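## Task

Move the tray from the staging bench onto the work bench. One adapter in the centrifuge rotor already has a water blank in its centre hole; place the tray's sample tube (the one with an orange dot on its cap) in the centre hole of the adapter directly across from it. Every tube must be pushed fully down and every rotor bucket must hang vertically. If any tube touches the floor, the task fails. The tray's bottles must be upright in the tray at the end, and the tray must rest entirely on the work bench with nothing overhanging its edge. Any number of robots may be used. Finish by releasing everything and moving the robots away. A robot that has toppled or is left leaning fails the task, and anything that stays in place only because a robot holds it does not count.

## Robot and tools

Robots. Two identical Hello Robot Stretch 4 units, r1 and r2. Each has an omni-wheel base, a lift sliding on a mast, an arm that telescopes straight forward, a three-joint wrist (yaw, pitch, roll) and a two-finger gripper. Each is about 1.6 m tall; its base rim lies within 0.23 m of its base origin. Cameras per robot: rN_head_camera, rN_head_left_camera, rN_head_right_camera, rN_wrist_camera (N = 1 or 2). Loose objects may occasionally get a brief external push.

Frames. Each robot reports in its own frames. Base frame: origin on the floor below the base centre, x ahead, y to the left, z upward. hand_pose is expressed there and marks a point between the open fingertips; with all wrist joints at 0 its axes line up with the base frame. Its printed value may be slightly off. The odometry frame is the base frame as it was at scene start. Only images, lidar_m and wrist_depth_mm reveal where the two robots are relative to each other.

execute_actions. Argument actions is a list holding one action object, or empty (then it only reports state and images). The action object has a key per robot, "r1" and/or "r2". Under each robot key:
- base: exactly one relative move, measured from where the base last reported itself. translate_m: metres straight ahead (negative = backward), -2 to 2. strafe_m: metres sideways, positive = left, -2 to 2. rotate_rad: radians turned in place, positive = counter-clockwise seen from above, -3.2 to 3.2.
- joints: absolute targets by name, any subset. lift_m 0 to 1.2 m (tolerance ±0.004); arm_m 0 to 0.55 m extension (±0.004); wrist_yaw_rad -1.134 to 4.276 (0 ahead, positive turns left, 3.14 folded back, above 3.4 the arm may block it; ±0.02); wrist_pitch_rad -1.117 to 4.259 (0 level, 1.57 pointing down; ±0.05); wrist_roll_rad -1.117 to 4.259 (0 = fingers level, positive rolls clockwise as seen from behind the gripper; ±0.02); gripper_m -0.038 to 0.141 m fingertip gap (below 0 the fingers squeeze each other; ±0.004). Joint targets past a limit are clipped and reported; any other bad value or unknown key rejects the whole call.
- pace: "slow", "default", "fast" or "max" (base up to 0.1/0.3/0.4/0.6 m/s and 1/2/3/4 rad/s). With the lift above 0.2 the base is slowed further, down to 0.3 m/s and 1 rad/s at lift_m 1.2.
- contact_limits: {"arm_m": value} from 0 (gentlest) to 0.75 (firmest), default 0.5; how hard the arm may push before halting.
- end_of_arm: "enable_torque", sent on its own, re-powers wrist or gripper motors that shut themselves off.
All motions in an action begin together. A robot or joint you omit may still be driving to an earlier target. cameras: list of camera names, ["all"] or null/omitted for all, [] for none; the pictures line lists the images in order.

wait: seconds 0 to 10; commands nothing, returns state and images.
zoom_image: camera name plus region [x0, y0, x1, y1] in pixels of that camera's latest full image, origin top-left, at most 504 x 504.
finished_scene: scene 1 or 2; irreversible, reports success, then gives the next task. Replying without any tool call ends all remaining scenes.

Results. base_status and joint_status tell how each commanded motion ended: done (for the base, wheels turned the commanded amount, slipping included); off_target (resting short, may still push); contact_stop_at_<key> (hit something; lift, arm or wheels go slack, a slack lift may sag, slack wheels may roll); limit_stop_at_<name>, e.g. limit_stop_at_tilt (leaning over 6 degrees; lift, arm and wheels slack and unresponsive until it straightens) or limit_stop_at_own_body (joint about to hit the robot itself, often with pitch below -0.2 and roll below -0.4 or above 4; move it away); time_out; torque_fault (wrist motor overloaded and limp until enable_torque). on_its_own lists what happened uncommanded; "held at" there is the held target, not the position. lidar_m: 12 horizontal distances in metres, 30-degree sectors counter-clockwise starting straight ahead (4th left, 7th behind, 10th right); "-" means nothing seen or closer than 0.25 m; sees roughly 0.15 m up to robot height, misses glass, clear plastic, thin legs. wrist_depth_mm: 7x7 grid of median depths, 100 to 2000 mm, row by row from top left. base_odometry counts wheel turns; heading -3.142 to 3.142, positive left. If turned_by_wheels and turned_by_imu differ by over about 0.1 rad, the base slipped or collided. base_tilt in degrees (forward, right positive) has a fixed offset up to about 1.5. motor_effort is percent of maximum, with peak in brackets; for wheel_0, wheel_1, wheel_2 positive means turning right.

Gripping. Command a gap smaller than the object; smaller squeezes harder and pulls it inward. Gripper readings and done do not prove a hold; a firm squeeze (command at 0 or above) shows as a clear change in gripper_m effort. If fingertips jam on a surface below, raise the lift. To unfold at scene start, send lift_m 0.4 and wrist_yaw_rad 0 together.

Avoid. Robots pressing or bumping each other: once bases touch, any further millimetres push hard and can end the run; nothing in the state flags contact. Travel can differ by about 3 cm per metre between robots, which strains a shared load. Turning or driving with over 1 kg held and arm_m above 0.2 risks tipping, worse at fast or max; so do steady pushes with a high gripper or firm contact limit. A level gripper holding over about 2 kg or being pressed into something causes torque_fault. Never let tubes drop to the floor, knock bottles over, or slam objects. After a reported stop, later motion calls in the same reply are skipped.

Each tool is called after "Request:" as name([rows], argument=value, ...), one row to a line, values as JSON.

## Session

Request:
execute_actions(actions=[])

Scene clock: 0.00 s.
r1.base_odometry: x=+0.000 y=+0.000 heading=+0.000 (m, m, rad; r1's odometry frame)
r1.turned_by_wheels: +0.000 (rad since the last result)
r1.turned_by_imu: +0.000 (rad since the last result)
r1.base_tilt: forward=-0.3 right=+0.1 (deg)
r1.lidar_m: 1.08 1.37 2.88 1.48 1.18 2.45 1.52 1.30 2.49 1.75 1.16 1.06
r1.base_status: not commanded
r1.joint_positions: lift_m=+0.191 arm_m=+0.001 wrist_yaw_rad=+3.089 wrist_pitch_rad=+0.011 wrist_roll_rad=-0.017 gripper_m=+0.057
r1.joint_status: not commanded
r1.motor_effort: lift_m=+18 arm_m=+0 wrist_yaw_rad=-1 wrist_pitch_rad=-8 wrist_roll_rad=-1 gripper_m=-2 wheel_0=+0 wheel_1=+0 wheel_2=+0 (%)
r1.hand_pose: x=-0.1119 y=+0.1024 z=+0.3662 quat_wxyz=(+0.026, -0.006, -0.008, +1.000) (m; r1's base frame)
r1.wrist_depth_mm: 139 229 - - - - - / 137 141 - - - - - / - 139 - - - - - / 110 138 - - - - - / 124 154 - - - - 1921 / - 1983 1808 1708 196 1281 1160 / 1464 1281 186 1025 991 831 831
r2.base_odometry: x=+0.000 y=+0.000 heading=+0.000 (m, m, rad; r2's odometry frame)
r2.turned_by_wheels: +0.000 (rad since the last result)
r2.turned_by_imu: +0.000 (rad since the last result)
r2.base_tilt: forward=+0.2 right=-0.2 (deg)
r2.lidar_m: 1.77 1.21 1.69 2.60 1.24 0.98 0.96 1.04 1.64 2.69 1.43 1.63
r2.base_status: not commanded
r2.joint_positions: lift_m=+0.255 arm_m=+0.000 wrist_yaw_rad=+3.183 wrist_pitch_rad=-0.016 wrist_roll_rad=-0.012 gripper_m=+0.057
r2.joint_status: not commanded
r2.motor_effort: lift_m=+20 arm_m=-1 wrist_yaw_rad=+0 wrist_pitch_rad=-6 wrist_roll_rad=+1 gripper_m=-2 wheel_0=+1 wheel_1=+0 wheel_2=+0 (%)
r2.hand_pose: x=-0.1210 y=+0.0754 z=+0.4377 quat_wxyz=(-0.021, +0.008, -0.006, +1.000) (m; r2's base frame)
r2.wrist_depth_mm: - - 137 1138 1078 1008 976 / - - 136 1118 1060 1025 976 / - 107 137 1098 1078 1008 960 / 143 139 146 1118 1060 1025 976 / 204 1281 1205 1138 1060 1025 976 / 209 1229 199 1118 196 1008 976 / 209 1008 1042 110 1042 991 960
pictures: r1_head_camera, r1_head_left_camera, r1_head_right_camera, r1_wrist_camera, r2_head_camera, r2_head_left_camera, r2_head_right_camera, r2_wrist_camera
Images, in order (width x height): r1_head_camera 420x560, r1_head_left_camera 420x672, r1_head_right_camera 420x672, r1_wrist_camera 616x392, r2_head_camera 420x560, r2_head_left_camera 420x672, r2_head_right_camera 420x672, r2_wrist_camera 616x392.

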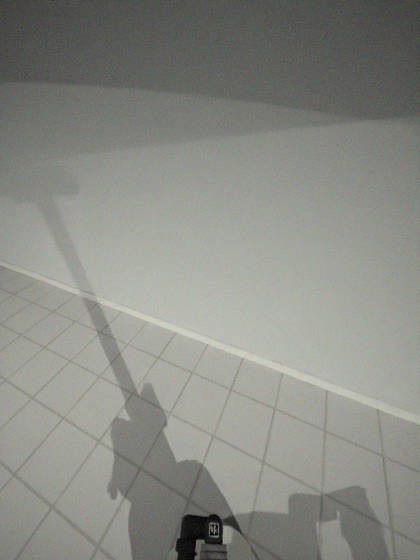

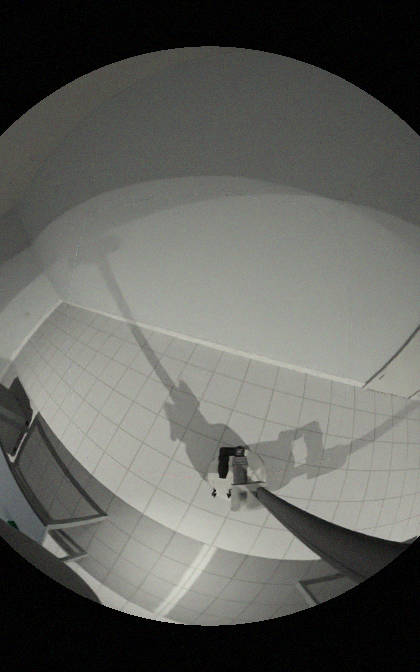

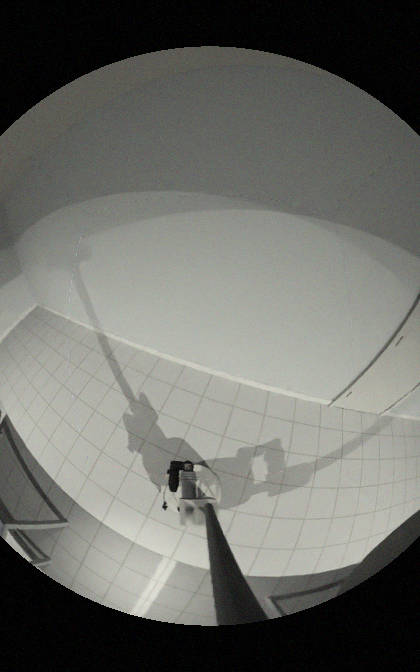

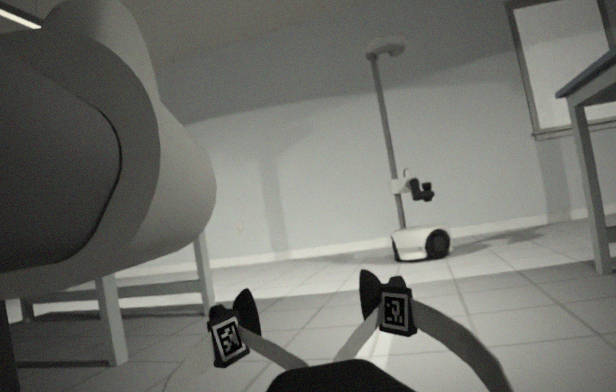

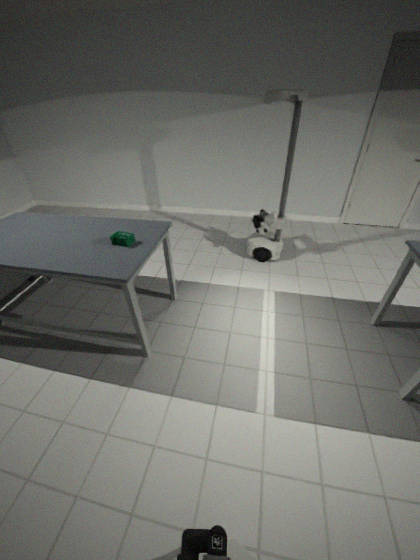

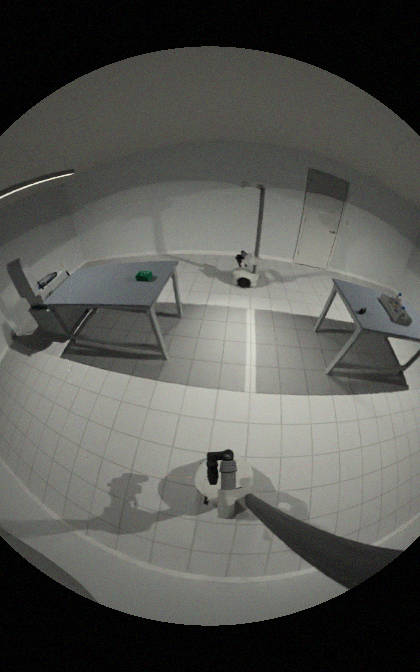

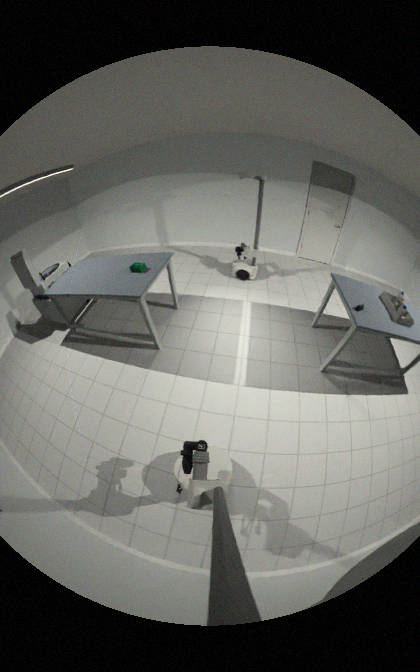

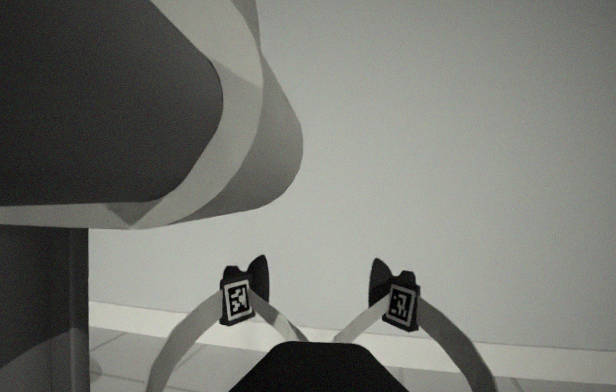

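Request:
execute_actions([
  {"r1":{"base":{"rotate_rad":2.85},"joints":{"lift_m":0.9,"wrist_yaw_rad":0}},"r2":{"base":{"rotate_rad":-0.13},"joints":{"lift_m":0.9,"wrist_yaw_rad":0}}},
], cameras=["r1_head_camera","r2_head_camera"])

Request:
execute_actions([
  {"r1":{"base":{"strafe_m":1.3}},"r2":{"base":{"strafe_m":-1.5}}},
])

Scene clock: 4.17 s.
r1.base_odometry: x=+0.000 y=+0.000 heading=+2.850 (m, m, rad; r1's odometry frame)
r1.turned_by_wheels: +2.850 (rad since the last result)
r1.turned_by_imu: +2.847 (rad since the last result)
r1.base_tilt: forward=-0.3 right=+0.0 (deg)
r1.lidar_m: 2.21 1.28 1.42 3.18 1.38 1.10 1.07 1.15 1.72 2.64 1.20 1.19
r1.base_status: done
r1.joint_positions: lift_m=+0.900 arm_m=+0.001 wrist_yaw_rad=+0.000 wrist_pitch_rad=+0.012 wrist_roll_rad=-0.017 gripper_m=+0.057
r1.joint_status: all done
r1.motor_effort: lift_m=+21(23) arm_m=+0(0) wrist_yaw_rad=-1(8) wrist_pitch_rad=-7(7) wrist_roll_rad=+0(1) gripper_m=-3(3) wheel_0=-3(10) wheel_1=-1(7) wheel_2=-2(9) (%)
r1.hand_pose: x=+0.4601 y=-0.0873 z=+1.0747 quat_wxyz=(+1.000, -0.008, +0.006, +0.000) (m; r1's base frame)
r1.wrist_depth_mm: - - - - - - - / - - - - - - - / - - - - - - - / - - - - - - - / - - - - - - - / - - - - 196 - 1308 / 1308 - 187 - - - -
r2.base_odometry: x=+0.000 y=+0.000 heading=-0.130 (m, m, rad; r2's odometry frame)
r2.turned_by_wheels: -0.130 (rad since the last result)
r2.turned_by_imu: -0.129 (rad since the last result)
r2.base_tilt: forward=+0.3 right=-0.2 (deg)
r2.lidar_m: 2.23 1.22 1.46 3.81 1.38 1.00 0.96 1.00 1.37 3.82 1.44 1.43
r2.base_status: done
r2.joint_positions: lift_m=+0.900 arm_m=+0.000 wrist_yaw_rad=+0.000 wrist_pitch_rad=-0.016 wrist_roll_rad=-0.012 gripper_m=+0.057
r2.joint_status: all done
r2.motor_effort: lift_m=+24(26) arm_m=-1(1) wrist_yaw_rad=-1(7) wrist_pitch_rad=-7(10) wrist_roll_rad=+0(0) gripper_m=-3(2) wheel_0=+0(1) wheel_1=+0(5) wheel_2=-1(5) (%)
r2.hand_pose: x=+0.4594 y=-0.0873 z=+1.0824 quat_wxyz=(+1.000, -0.006, -0.008, +0.000) (m; r2's base frame)
r2.wrist_depth_mm: - - - - - - - / - - - - - - - / - - - - - - - / - - - - - - - / - - - - - - - / 1182 - 199 - 196 - 1537 / - - - 110 - - -
pictures: r1_head_camera, r2_head_camera
Images, in order (width x height): r1_head_camera 420x560, r2_head_camera 420x560.

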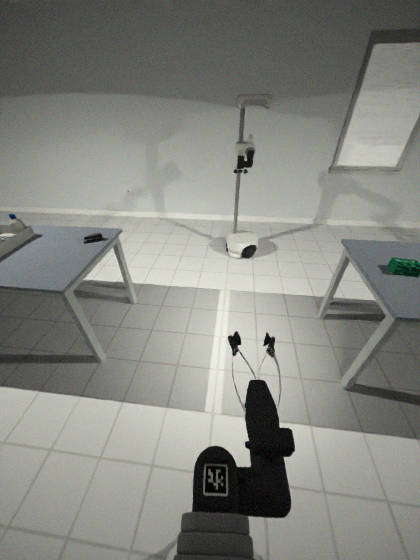

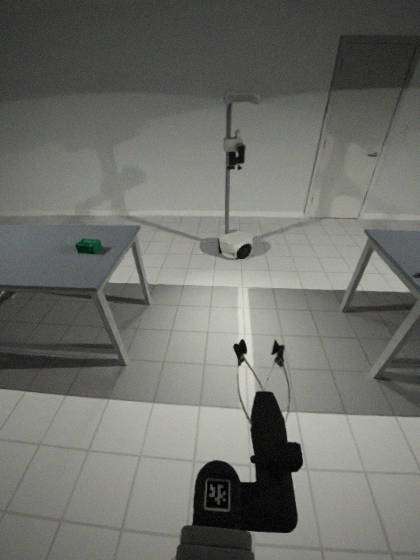

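Scene clock: 10.50 s.
r1.base_odometry: x=-0.374 y=-1.245 heading=+2.849 (m, m, rad; r1's odometry frame)
r1.turned_by_wheels: +0.000 (rad since the last result)
r1.turned_by_imu: -0.003 (rad since the last result)
r1.base_tilt: forward=-0.4 right=-0.1 (deg)
r1.lidar_m: 0.99 1.08 3.20 2.91 1.26 0.97 0.94 1.03 1.53 3.19 2.31 1.02
r1.base_status: done
r1.joint_positions: lift_m=+0.900 arm_m=+0.001 wrist_yaw_rad=+0.000 wrist_pitch_rad=+0.012 wrist_roll_rad=-0.017 gripper_m=+0.057
r1.joint_status: not commanded
r1.motor_effort: lift_m=+20(21) arm_m=+0(0) wrist_yaw_rad=-1(2) wrist_pitch_rad=-7(8) wrist_roll_rad=+0(0) gripper_m=-3(2) wheel_0=-1(11) wheel_1=-1(9) wheel_2=+0(2) (%)
r1.hand_pose: x=+0.4601 y=-0.0874 z=+1.0747 quat_wxyz=(+1.000, -0.008, +0.006, +0.000) (m; r1's base frame)
r1.wrist_depth_mm: 1661 - - - - - - / - - - - - - - / - - - - - - - / - - - - - - - / - - - - - - - / - - 1281 1464 196 - - / 1255 976 187 891 854 768 -
r2.base_odometry: x=-0.195 y=-1.487 heading=-0.130 (m, m, rad; r2's odometry frame)
r2.turned_by_wheels: +0.000 (rad since the last result)
r2.turned_by_imu: -0.003 (rad since the last result)
r2.base_tilt: forward=+0.3 right=-0.2 (deg)
r2.lidar_m: 0.99 1.03 2.45 3.87 1.42 1.02 0.97 1.01 1.39 3.00 3.15 1.03
r2.base_status: done
r2.joint_positions: lift_m=+0.900 arm_m=+0.000 wrist_yaw_rad=+0.000 wrist_pitch_rad=-0.016 wrist_roll_rad=-0.012 gripper_m=+0.057
r2.joint_status: not commanded
r2.motor_effort: lift_m=+23(24) arm_m=-1(1) wrist_yaw_rad=-1(1) wrist_pitch_rad=-8(9) wrist_roll_rad=-1(0) gripper_m=-4(3) wheel_0=+0(6) wheel_1=+1(12) wheel_2=+0(1) (%)
r2.hand_pose: x=+0.4593 y=-0.0874 z=+1.0825 quat_wxyz=(+1.000, -0.006, -0.008, +0.000) (m; r2's base frame)
r2.wrist_depth_mm: - - - - - - - / - - - - - - - / - - - - - - - / - - - - - - - / - - - - - - - / - 1255 198 1078 196 1205 1205 / - 842 854 110 866 788 820
pictures: r1_head_camera, r1_head_left_camera, r1_head_right_camera, r1_wrist_camera, r2_head_camera, r2_head_left_camera, r2_head_right_camera, r2_wrist_camera
Images, in order (width x height): r1_head_camera 420x560, r1_head_left_camera 420x672, r1_head_right_camera 420x672, r1_wrist_camera 616x392, r2_head_camera 420x560, r2_head_left_camera 420x672, r2_head_right_camera 420x672, r2_wrist_camera 616x392.

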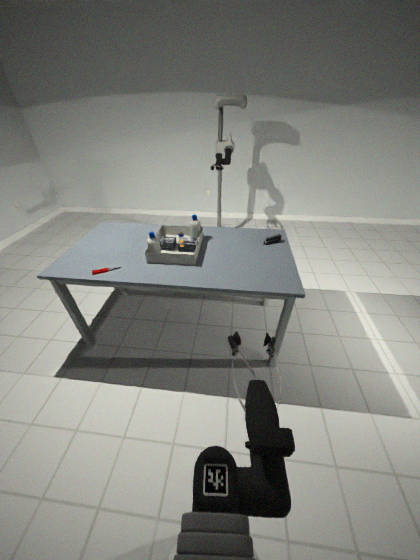

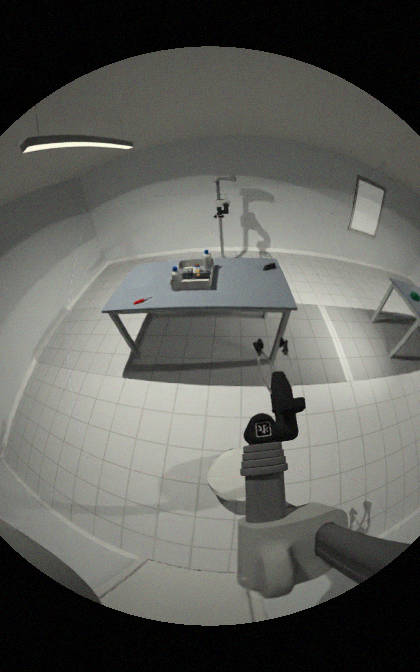

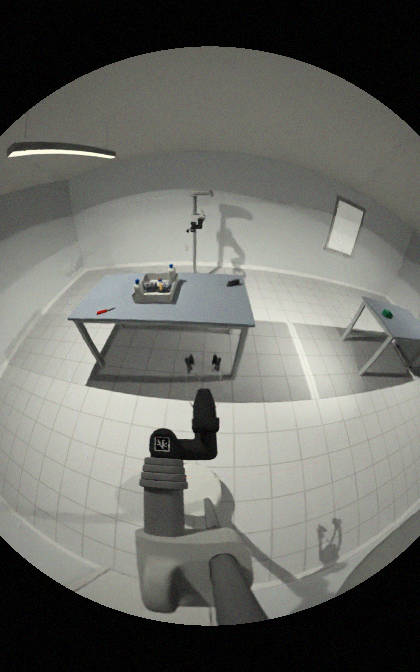

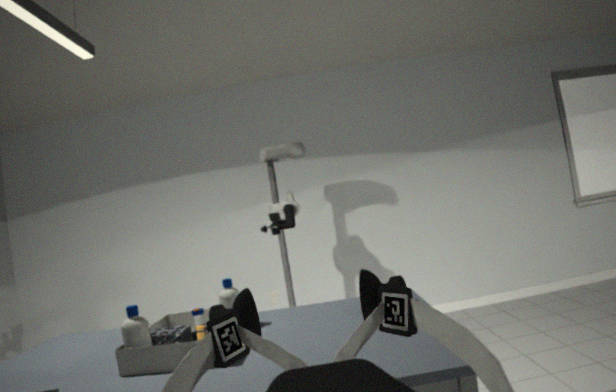

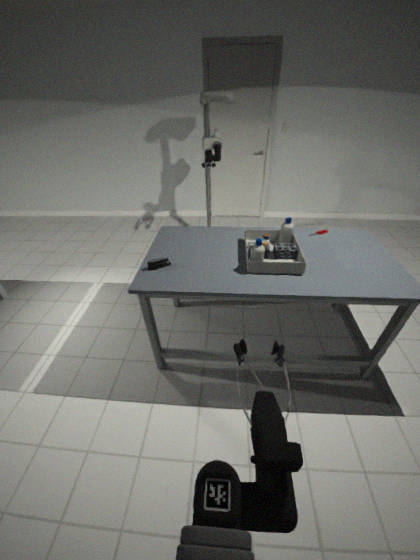

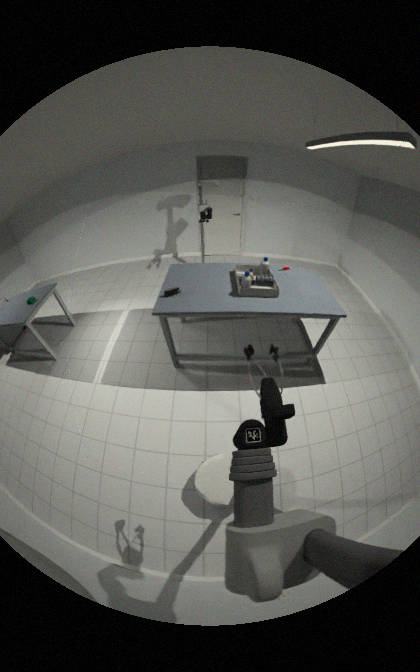

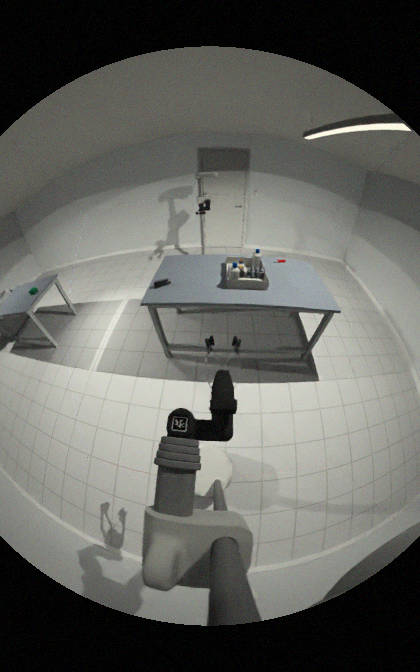

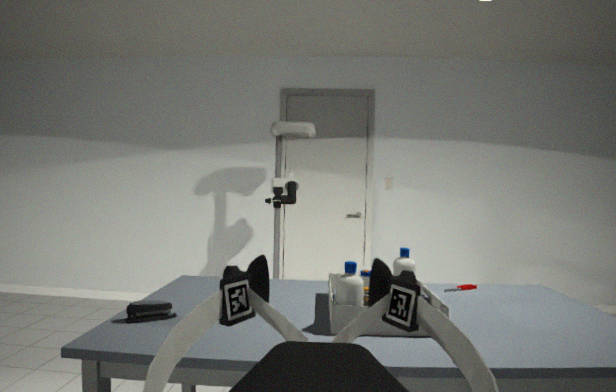

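Request:
execute_actions([
  {"r1":{"base":{"rotate_rad":-0.1},"joints":{"wrist_pitch_rad":0.9,"lift_m":1.0}},"r2":{"base":{"strafe_m":-0.2},"joints":{"wrist_pitch_rad":0.9,"lift_m":1.0}}},
], cameras=[])

Request:
execute_actions([
  {"r1":{"base":{"strafe_m":0.37}},"r2":{"base":{"translate_m":0.55}}},
], cameras=[])

Request:
execute_actions([
  {"r1":{"base":{"translate_m":0.6}}},
], cameras=["r1_head_camera","r2_head_camera","r1_wrist_camera","r2_wrist_camera"])

Scene clock: 13.30 s.
r1.base_odometry: x=-0.375 y=-1.245 heading=+2.750 (m, m, rad; r1's odometry frame)
r1.turned_by_wheels: -0.100 (rad since the last result)
r1.turned_by_imu: -0.100 (rad since the last result)
r1.base_tilt: forward=-0.4 right=-0.1 (deg)
r1.lidar_m: 0.98 1.05 1.43 3.15 1.38 0.98 0.93 1.01 1.37 3.66 2.31 1.05
r1.base_status: done
r1.joint_positions: lift_m=+1.000 arm_m=+0.001 wrist_yaw_rad=+0.000 wrist_pitch_rad=+0.901 wrist_roll_rad=-0.017 gripper_m=+0.057
r1.joint_status: all done
r1.motor_effort: lift_m=+21(21) arm_m=+0(0) wrist_yaw_rad=-1(0) wrist_pitch_rad=-4(6) wrist_roll_rad=-1(0) gripper_m=-3(2) wheel_0=+1(3) wheel_1=-1(4) wheel_2=+3(8) (%)
r1.hand_pose: x=+0.3506 y=-0.0874 z=+0.9518 quat_wxyz=(+0.900, -0.008, +0.435, +0.004) (m; r1's base frame)
r1.wrist_depth_mm: 891 891 891 866 - - - / 831 831 878 1661 - - 1921 / 1808 1756 1708 1756 1708 1708 1661 / 1708 1576 1537 1537 1464 1464 1430 / 1430 1397 1366 1366 1308 1308 1281 / 1255 1229 1255 1229 196 1182 1138 / 1138 1138 187 1078 1098 1060 1060
r2.base_odometry: x=-0.221 y=-1.686 heading=-0.130 (m, m, rad; r2's odometry frame)
r2.turned_by_wheels: +0.000 (rad since the last result)
r2.turned_by_imu: +0.000 (rad since the last result)
r2.base_tilt: forward=+0.3 right=-0.2 (deg)
r2.lidar_m: 0.99 1.03 2.62 3.84 1.43 1.03 0.95 0.98 1.41 2.82 2.93 1.04
r2.base_status: done
r2.joint_positions: lift_m=+1.000 arm_m=+0.000 wrist_yaw_rad=+0.000 wrist_pitch_rad=+0.901 wrist_roll_rad=-0.012 gripper_m=+0.057
r2.joint_status: all done
r2.motor_effort: lift_m=+25(27) arm_m=-1(1) wrist_yaw_rad=-1(1) wrist_pitch_rad=-4(4) wrist_roll_rad=+0(0) gripper_m=-7(2) wheel_0=-1(7) wheel_1=+1(8) wheel_2=-1(0) (%)
r2.hand_pose: x=+0.3499 y=-0.0874 z=+0.9516 quat_wxyz=(+0.900, -0.005, +0.436, +0.003) (m; r2's base frame)
r2.wrist_depth_mm: 854 854 831 820 831 809 798 / 1863 1921 1921 1921 1921 1863 1863 / 1661 1661 1708 1708 1708 1661 1618 / 1464 1397 1430 1430 1430 1397 1464 / 1336 1336 1336 1336 1308 1336 1336 / 1205 1182 198 1205 196 1182 1205 / 1098 1098 1098 110 1138 1060 1078
pictures: none
No camera images: the call's "cameras" was empty. Leave "cameras" out to get every camera's image.

Scene clock: 16.60 s.
r1.base_odometry: x=-0.516 y=-1.587 heading=+2.750 (m, m, rad; r1's odometry frame)
r1.turned_by_wheels: +0.000 (rad since the last result)
r1.turned_by_imu: -0.001 (rad since the last result)
r1.base_tilt: forward=-0.4 right=+0.0 (deg)
r1.lidar_m: 0.99 1.02 2.90 2.78 1.41 0.98 0.92 0.99 1.40 3.65 2.62 1.04
r1.base_status: done
r1.joint_positions: lift_m=+1.000 arm_m=+0.001 wrist_yaw_rad=+0.000 wrist_pitch_rad=+0.901 wrist_roll_rad=-0.017 gripper_m=+0.057
r1.joint_status: not commanded
r1.motor_effort: lift_m=+20(21) arm_m=+0(0) wrist_yaw_rad=+0(0) wrist_pitch_rad=-4(5) wrist_roll_rad=+1(0) gripper_m=-5(2) wheel_0=-1(11) wheel_1=+0(8) wheel_2=+0(1) (%)
r1.hand_pose: x=+0.3506 y=-0.0874 z=+0.9518 quat_wxyz=(+0.900, -0.008, +0.436, +0.004) (m; r1's base frame)
r1.wrist_depth_mm: 960 917 891 866 854 878 - / 809 820 878 1661 1983 1921 1921 / 1808 1756 1756 1756 1756 1618 1618 / 1661 1618 1618 1576 1464 1430 1464 / 1366 1430 1397 1336 1336 1308 1281 / 1281 1255 1205 1205 196 1182 1160 / 1160 1138 187 1098 1098 1042 1060
r2.base_odometry: x=+0.325 y=-1.757 heading=-0.130 (m, m, rad; r2's odometry frame)
r2.turned_by_wheels: +0.000 (rad since the last result)
r2.turned_by_imu: -0.003 (rad since the last result)
r2.base_tilt: forward=+0.3 right=-0.1 (deg)
r2.lidar_m: 0.44 0.45 0.65 2.44 2.24 1.62 1.50 1.57 2.16 2.78 0.65 0.47
r2.base_status: done
r2.joint_positions: lift_m=+1.000 arm_m=+0.000 wrist_yaw_rad=+0.000 wrist_pitch_rad=+0.901 wrist_roll_rad=-0.012 gripper_m=+0.057
r2.joint_status: not commanded
r2.motor_effort: lift_m=+23(25) arm_m=-1(1) wrist_yaw_rad=+0(1) wrist_pitch_rad=-4(4) wrist_roll_rad=+1(1) gripper_m=-6(3) wheel_0=-1(4) wheel_1=-1(3) wheel_2=+1(8) (%)
r2.hand_pose: x=+0.3499 y=-0.0874 z=+0.9517 quat_wxyz=(+0.900, -0.005, +0.436, +0.003) (m; r2's base frame)
r2.wrist_depth_mm: 778 768 699 715 707 759 759 / 668 654 500 640 627 647 654 / 574 569 549 539 539 564 564 / 504 504 504 504 504 496 496 / 1281 473 466 469 459 455 455 / 1060 1205 199 1205 196 1205 1182 / 1098 1098 1098 110 960 946 976
pictures: none
No camera images: the call's "cameras" was empty. Leave "cameras" out to get every camera's image.

Scene clock: 20.10 s.
r1.base_odometry: x=-1.070 y=-1.358 heading=+2.750 (m, m, rad; r1's odometry frame)
r1.turned_by_wheels: +0.000 (rad since the last result)
r1.turned_by_imu: -0.003 (rad since the last result)
r1.base_tilt: forward=-0.3 right=+0.0 (deg)
r1.lidar_m: 0.40 0.42 0.56 2.78 2.28 1.64 1.55 1.60 2.22 2.46 0.59 0.42
r1.base_status: done
r1.joint_positions: lift_m=+1.000 arm_m=+0.001 wrist_yaw_rad=+0.000 wrist_pitch_rad=+0.901 wrist_roll_rad=-0.017 gripper_m=+0.057
r1.joint_status: not commanded
r1.motor_effort: lift_m=+20(20) arm_m=+0(0) wrist_yaw_rad=-1(0) wrist_pitch_rad=-4(5) wrist_roll_rad=-1(1) gripper_m=-2(2) wheel_0=+3(7) wheel_1=+2(5) wheel_2=+0(11) (%)
r1.hand_pose: x=+0.3506 y=-0.0874 z=+0.9518 quat_wxyz=(+0.900, -0.008, +0.436, +0.004) (m; r1's base frame)
r1.wrist_depth_mm: - - 707 854 842 798 - / 798 732 647 715 699 683 676 / 621 591 621 609 591 591 574 / 554 500 521 521 517 508 504 / 496 488 480 469 462 455 442 / 436 430 421 424 196 1118 891 / 399 404 188 759 1118 1042 1008
r2.base_odometry: x=+0.325 y=-1.757 heading=-0.130 (m, m, rad; r2's odometry frame)
r2.turned_by_wheels: +0.000 (rad since the last result)
r2.turned_by_imu: +0.000 (rad since the last result)
r2.base_tilt: forward=+0.4 right=-0.2 (deg)
r2.lidar_m: 0.44 0.48 0.66 2.46 2.22 1.62 1.49 1.59 2.16 2.80 0.65 0.48
r2.base_status: not commanded
r2.joint_positions: lift_m=+1.000 arm_m=+0.000 wrist_yaw_rad=+0.000 wrist_pitch_rad=+0.901 wrist_roll_rad=-0.012 gripper_m=+0.057
r2.joint_status: not commanded
r2.motor_effort: lift_m=+24(24) arm_m=-1(1) wrist_yaw_rad=+0(1) wrist_pitch_rad=-4(4) wrist_roll_rad=+0(0) gripper_m=-2(4) wheel_0=-1(1) wheel_1=-1(1) wheel_2=+1(1) (%)
r2.hand_pose: x=+0.3499 y=-0.0874 z=+0.9517 quat_wxyz=(+0.900, -0.005, +0.436, +0.003) (m; r2's base frame)
r2.wrist_depth_mm: 778 768 691 707 707 759 768 / 668 661 500 640 627 647 654 / 574 569 554 539 539 569 564 / 504 504 504 500 500 500 500 / 1255 473 466 469 459 455 455 / 1078 1205 199 1182 196 1182 1205 / 1098 1118 1078 110 976 946 976
pictures: r1_head_camera, r1_wrist_camera, r2_head_camera, r2_wrist_camera
Images, in order (width x height): r1_head_camera 420x560, r1_wrist_camera 616x392, r2_head_camera 420x560, r2_wrist_camera 616x392.

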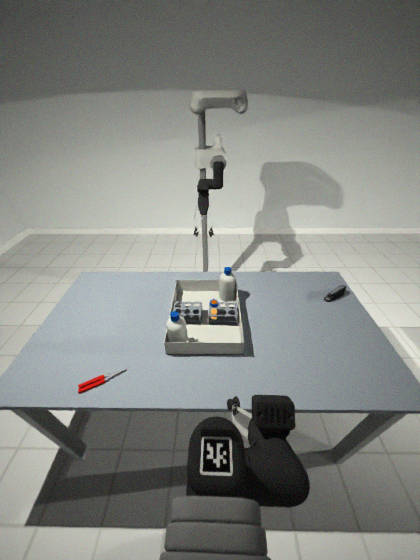

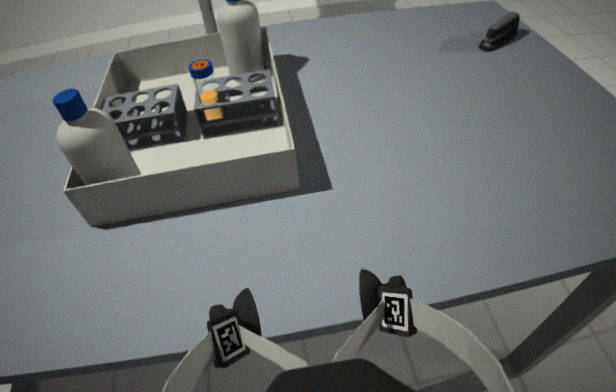

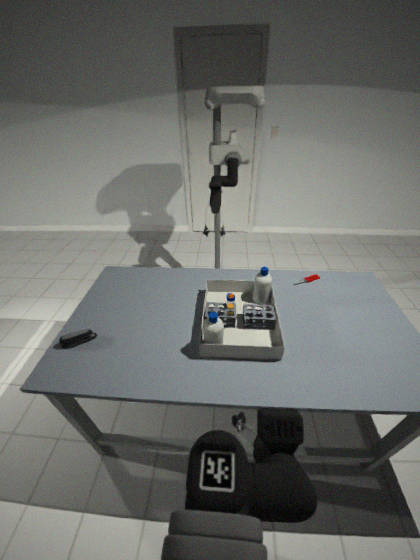

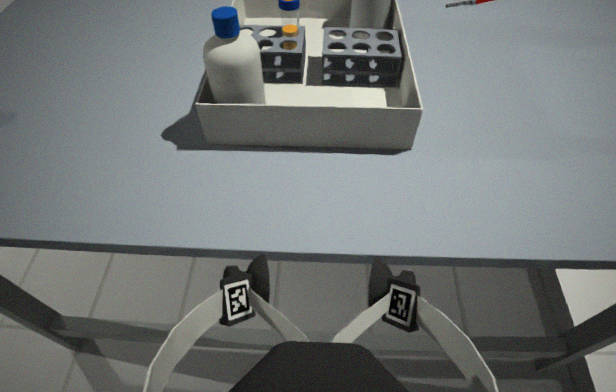

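Request:
execute_actions([
  {"r1":{"base":{"strafe_m":0.09},"joints":{"wrist_pitch_rad":1.5,"wrist_roll_rad":1.57,"lift_m":1.1,"arm_m":0.27,"gripper_m":0.08}},"r2":{"base":{"translate_m":0.16},"joints":{"wrist_pitch_rad":1.5,"wrist_roll_rad":1.57,"lift_m":1.1,"arm_m":0.27,"gripper_m":0.08}}},
], cameras=[])

Request:
execute_actions([
  {"r1":{"base":{"translate_m":0.12}},"r2":{"base":{"strafe_m":-0.02}}},
], cameras=["r1_head_camera","r2_head_camera","r1_wrist_camera","r2_wrist_camera"])

Scene clock: 23.20 s.
r1.base_odometry: x=-1.105 y=-1.441 heading=+2.750 (m, m, rad; r1's odometry frame)
r1.turned_by_wheels: +0.000 (rad since the last result)
r1.turned_by_imu: +0.000 (rad since the last result)
r1.base_tilt: forward=-0.2 right=+0.0 (deg)
r1.lidar_m: 0.40 0.40 0.56 2.69 2.27 1.65 1.54 1.62 2.20 2.54 0.59 0.41
r1.base_status: done
r1.joint_positions: lift_m=+1.100 arm_m=+0.269 wrist_yaw_rad=+0.000 wrist_pitch_rad=+1.500 wrist_roll_rad=+1.570 gripper_m=+0.080
r1.joint_status: all done
r1.motor_effort: lift_m=+21(21) arm_m=+8(10) wrist_yaw_rad=-1(0) wrist_pitch_rad=+0(3) wrist_roll_rad=+1(6) gripper_m=-2(1) wheel_0=-1(9) wheel_1=+0(10) wheel_2=+0(0) (%)
r1.hand_pose: x=+0.4600 y=-0.0874 z=+0.9902 quat_wxyz=(+0.518, +0.517, +0.482, -0.482) (m; r1's base frame)
r1.wrist_depth_mm: 466 462 462 831 1205 1205 1182 / 469 466 459 455 1205 1229 1182 / 459 462 455 452 1205 1229 1182 / 459 455 459 449 1205 976 1078 / 445 452 449 445 1182 960 1182 / 421 452 445 439 213 991 1160 / 449 445 185 439 1160 1160 1160
r2.base_odometry: x=+0.484 y=-1.778 heading=-0.130 (m, m, rad; r2's odometry frame)
r2.turned_by_wheels: +0.000 (rad since the last result)
r2.turned_by_imu: -0.001 (rad since the last result)
r2.base_tilt: forward=+0.3 right=-0.1 (deg)
r2.lidar_m: 0.28 0.31 0.39 2.40 2.46 1.79 1.66 1.74 2.37 2.81 0.44 0.32
r2.base_status: done
r2.joint_positions: lift_m=+1.100 arm_m=+0.269 wrist_yaw_rad=+0.000 wrist_pitch_rad=+1.500 wrist_roll_rad=+1.570 gripper_m=+0.080
r2.joint_status: all done
r2.motor_effort: lift_m=+24(26) arm_m=+5(8) wrist_yaw_rad=-1(0) wrist_pitch_rad=+1(1) wrist_roll_rad=+1(5) gripper_m=-2(2) wheel_0=+0(3) wheel_1=+0(5) wheel_2=+3(8) (%)
r2.hand_pose: x=+0.4604 y=-0.0874 z=+0.9901 quat_wxyz=(+0.518, +0.517, +0.482, -0.482) (m; r2's base frame)
r2.wrist_depth_mm: 480 473 462 455 449 1182 1182 / 480 473 462 455 445 1205 1160 / 433 410 462 455 449 1182 1182 / 469 439 459 455 449 991 1160 / 477 466 459 455 449 976 976 / 480 410 202 455 198 976 1182 / 473 413 351 110 449 1182 1182
pictures: none
No camera images: the call's "cameras" was empty. Leave "cameras" out to get every camera's image.

Scene clock: 24.87 s.
r1.base_odometry: x=-1.216 y=-1.395 heading=+2.750 (m, m, rad; r1's odometry frame)
r1.turned_by_wheels: +0.000 (rad since the last result)
r1.turned_by_imu: +0.000 (rad since the last result)
r1.base_tilt: forward=-0.4 right=+0.0 (deg)
r1.lidar_m: 0.26 0.29 0.39 2.69 2.46 1.76 1.67 1.75 2.38 2.53 0.44 0.30
r1.base_status: done
r1.joint_positions: lift_m=+1.100 arm_m=+0.269 wrist_yaw_rad=+0.000 wrist_pitch_rad=+1.500 wrist_roll_rad=+1.570 gripper_m=+0.080
r1.joint_status: not commanded
r1.motor_effort: lift_m=+21(21) arm_m=+7(7) wrist_yaw_rad=-1(1) wrist_pitch_rad=+0(1) wrist_roll_rad=-1(0) gripper_m=-1(1) wheel_0=+1(7) wheel_1=+1(6) wheel_2=+0(7) (%)
r1.hand_pose: x=+0.4601 y=-0.0874 z=+0.9902 quat_wxyz=(+0.518, +0.517, +0.482, -0.482) (m; r1's base frame)
r1.wrist_depth_mm: 466 466 459 459 455 1205 1205 / 466 462 455 452 455 1182 1182 / 462 459 455 449 449 1182 1182 / 459 452 452 445 445 976 1060 / 439 424 449 445 449 960 1160 / 452 392 445 442 213 960 1160 / 449 418 186 397 436 436 1160
r2.base_odometry: x=+0.481 y=-1.798 heading=-0.130 (m, m, rad; r2's odometry frame)
r2.turned_by_wheels: +0.000 (rad since the last result)
r2.turned_by_imu: +0.000 (rad since the last result)
r2.base_tilt: forward=+0.3 right=-0.2 (deg)
r2.lidar_m: 0.29 0.28 0.43 2.44 2.46 1.78 1.66 1.74 2.38 2.78 0.40 0.31
r2.base_status: done
r2.joint_positions: lift_m=+1.100 arm_m=+0.269 wrist_yaw_rad=+0.000 wrist_pitch_rad=+1.500 wrist_roll_rad=+1.570 gripper_m=+0.080
r2.joint_status: not commanded
r2.motor_effort: lift_m=+24(24) arm_m=+5(6) wrist_yaw_rad=-1(1) wrist_pitch_rad=+1(2) wrist_roll_rad=+1(2) gripper_m=+0(1) wheel_0=+1(9) wheel_1=+0(10) wheel_2=+0(0) (%)
r2.hand_pose: x=+0.4604 y=-0.0874 z=+0.9901 quat_wxyz=(+0.518, +0.517, +0.482, -0.482) (m; r2's base frame)
r2.wrist_depth_mm: 484 473 462 455 445 1182 1182 / 480 469 466 455 449 1182 1182 / 477 469 459 455 445 1205 1182 / 445 442 459 455 452 976 1182 / 480 439 462 455 449 991 960 / 480 410 202 455 198 976 1182 / 480 413 466 110 449 1205 1182
pictures: r1_head_camera, r1_wrist_camera, r2_head_camera, r2_wrist_camera
Images, in order (width x height): r1_head_camera 420x560, r1_wrist_camera 616x392, r2_head_camera 420x560, r2_wrist_camera 616x392.

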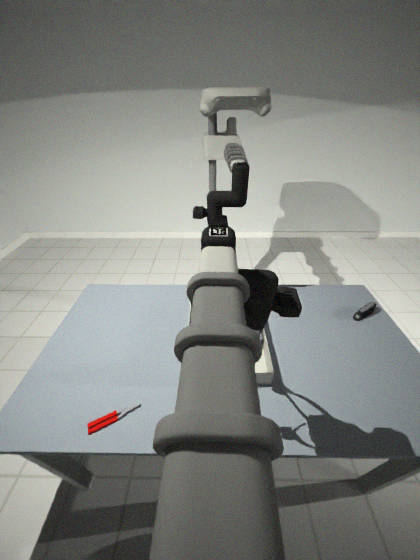

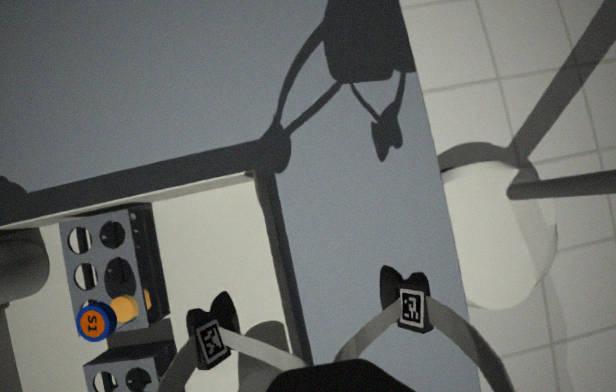

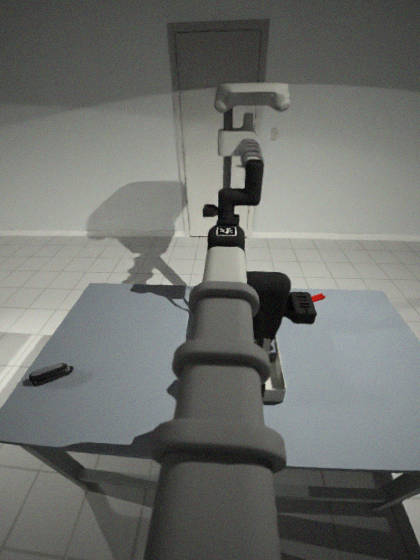

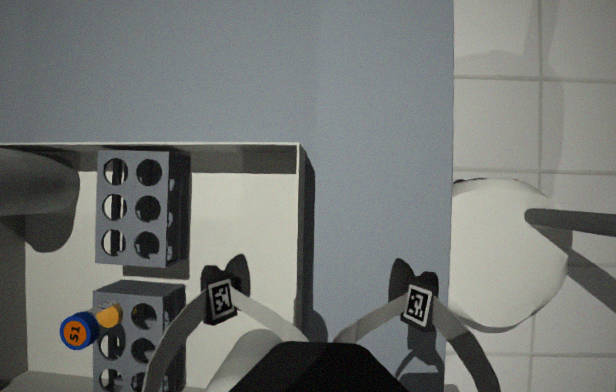

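Request:
execute_actions([
  {"r1":{"base":{"strafe_m":0.05},"joints":{"wrist_roll_rad":1.49,"lift_m":0.96,"arm_m":0.31}},"r2":{"base":{"strafe_m":0.03},"joints":{"lift_m":0.96,"arm_m":0.30}}},
], cameras=["r1_head_right_camera","r1_wrist_camera","r2_wrist_camera"])

Scene clock: 27.23 s.
r1.base_odometry: x=-1.235 y=-1.441 heading=+2.750 (m, m, rad; r1's odometry frame)
r1.turned_by_wheels: +0.000 (rad since the last result)
r1.turned_by_imu: +0.000 (rad since the last result)
r1.base_tilt: forward=-0.4 right=+0.0 (deg)
r1.lidar_m: 0.28 0.29 0.40 2.63 2.47 1.77 1.66 1.75 2.38 2.58 0.41 0.29
r1.base_status: done
r1.joint_positions: lift_m=+0.960 arm_m=+0.309 wrist_yaw_rad=+0.000 wrist_pitch_rad=+1.500 wrist_roll_rad=+1.490 gripper_m=+0.080
r1.joint_status: all done
r1.motor_effort: lift_m=+15(19) arm_m=+8(8) wrist_yaw_rad=+0(1) wrist_pitch_rad=-1(1) wrist_roll_rad=-1(0) gripper_m=-1(2) wheel_0=-1(12) wheel_1=+0(10) wheel_2=+0(1) (%)
r1.hand_pose: x=+0.4999 y=-0.0874 z=+0.8507 quat_wxyz=(+0.538, +0.496, +0.501, -0.462) (m; r1's base frame)
r1.wrist_depth_mm: 324 322 320 319 314 312 1060 / 324 294 282 315 314 310 1060 / 257 314 314 312 310 307 1042 / 255 309 309 309 307 306 820 / 252 306 309 307 304 306 569 / 310 309 304 306 213 300 298 / 249 291 185 230 301 300 298
r2.base_odometry: x=+0.485 y=-1.768 heading=-0.130 (m, m, rad; r2's odometry frame)
r2.turned_by_wheels: +0.000 (rad since the last result)
r2.turned_by_imu: +0.000 (rad since the last result)
r2.base_tilt: forward=+0.3 right=-0.2 (deg)
r2.lidar_m: 0.28 0.31 0.46 2.40 2.42 1.76 1.68 1.76 2.40 2.82 0.39 0.28
r2.base_status: done
r2.joint_positions: lift_m=+0.960 arm_m=+0.299 wrist_yaw_rad=+0.000 wrist_pitch_rad=+1.500 wrist_roll_rad=+1.570 gripper_m=+0.080
r2.joint_status: all done
r2.motor_effort: lift_m=+16(25) arm_m=+5(7) wrist_yaw_rad=-1(1) wrist_pitch_rad=+0(1) wrist_roll_rad=+1(2) gripper_m=-1(1) wheel_0=+0(7) wheel_1=-2(7) wheel_2=+0(0) (%)
r2.hand_pose: x=+0.4904 y=-0.0874 z=+0.8508 quat_wxyz=(+0.518, +0.517, +0.482, -0.482) (m; r2's base frame)
r2.wrist_depth_mm: 330 325 319 314 309 303 1025 / 268 270 300 310 307 303 1042 / 268 296 317 312 309 303 1042 / 267 297 319 314 309 303 831 / 310 320 319 314 309 304 831 / 267 319 201 312 198 304 831 / 266 296 319 110 309 303 1042
pictures: r1_head_right_camera, r1_wrist_camera, r2_wrist_camera
Images, in order (width x height): r1_head_right_camera 420x672, r1_wrist_camera 616x392, r2_wrist_camera 616x392.

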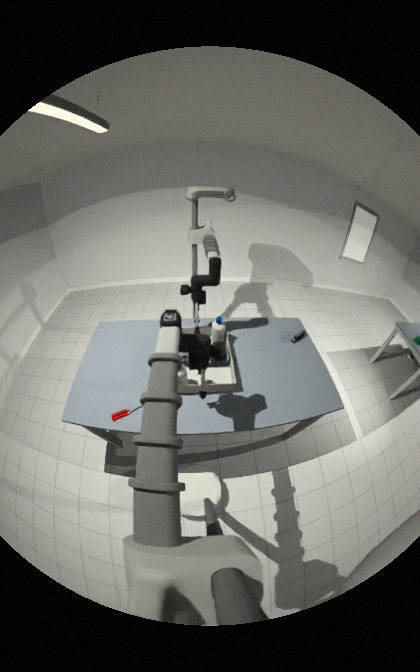

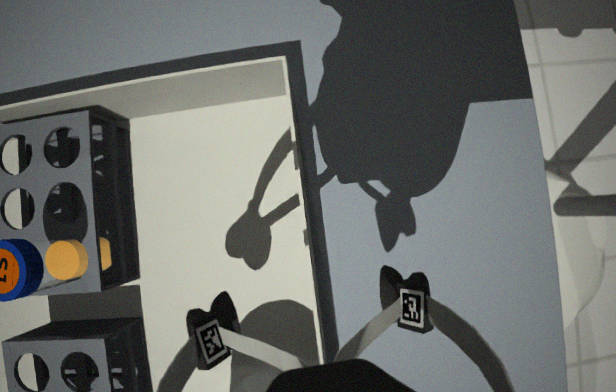

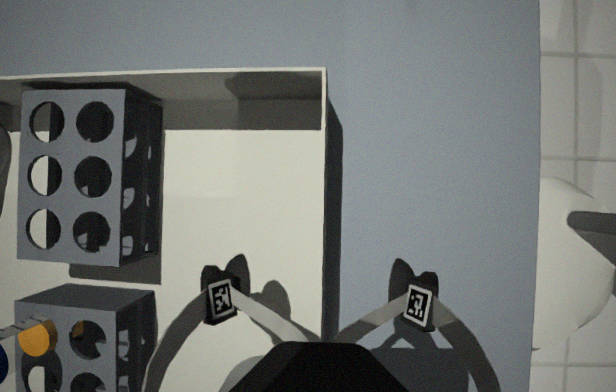

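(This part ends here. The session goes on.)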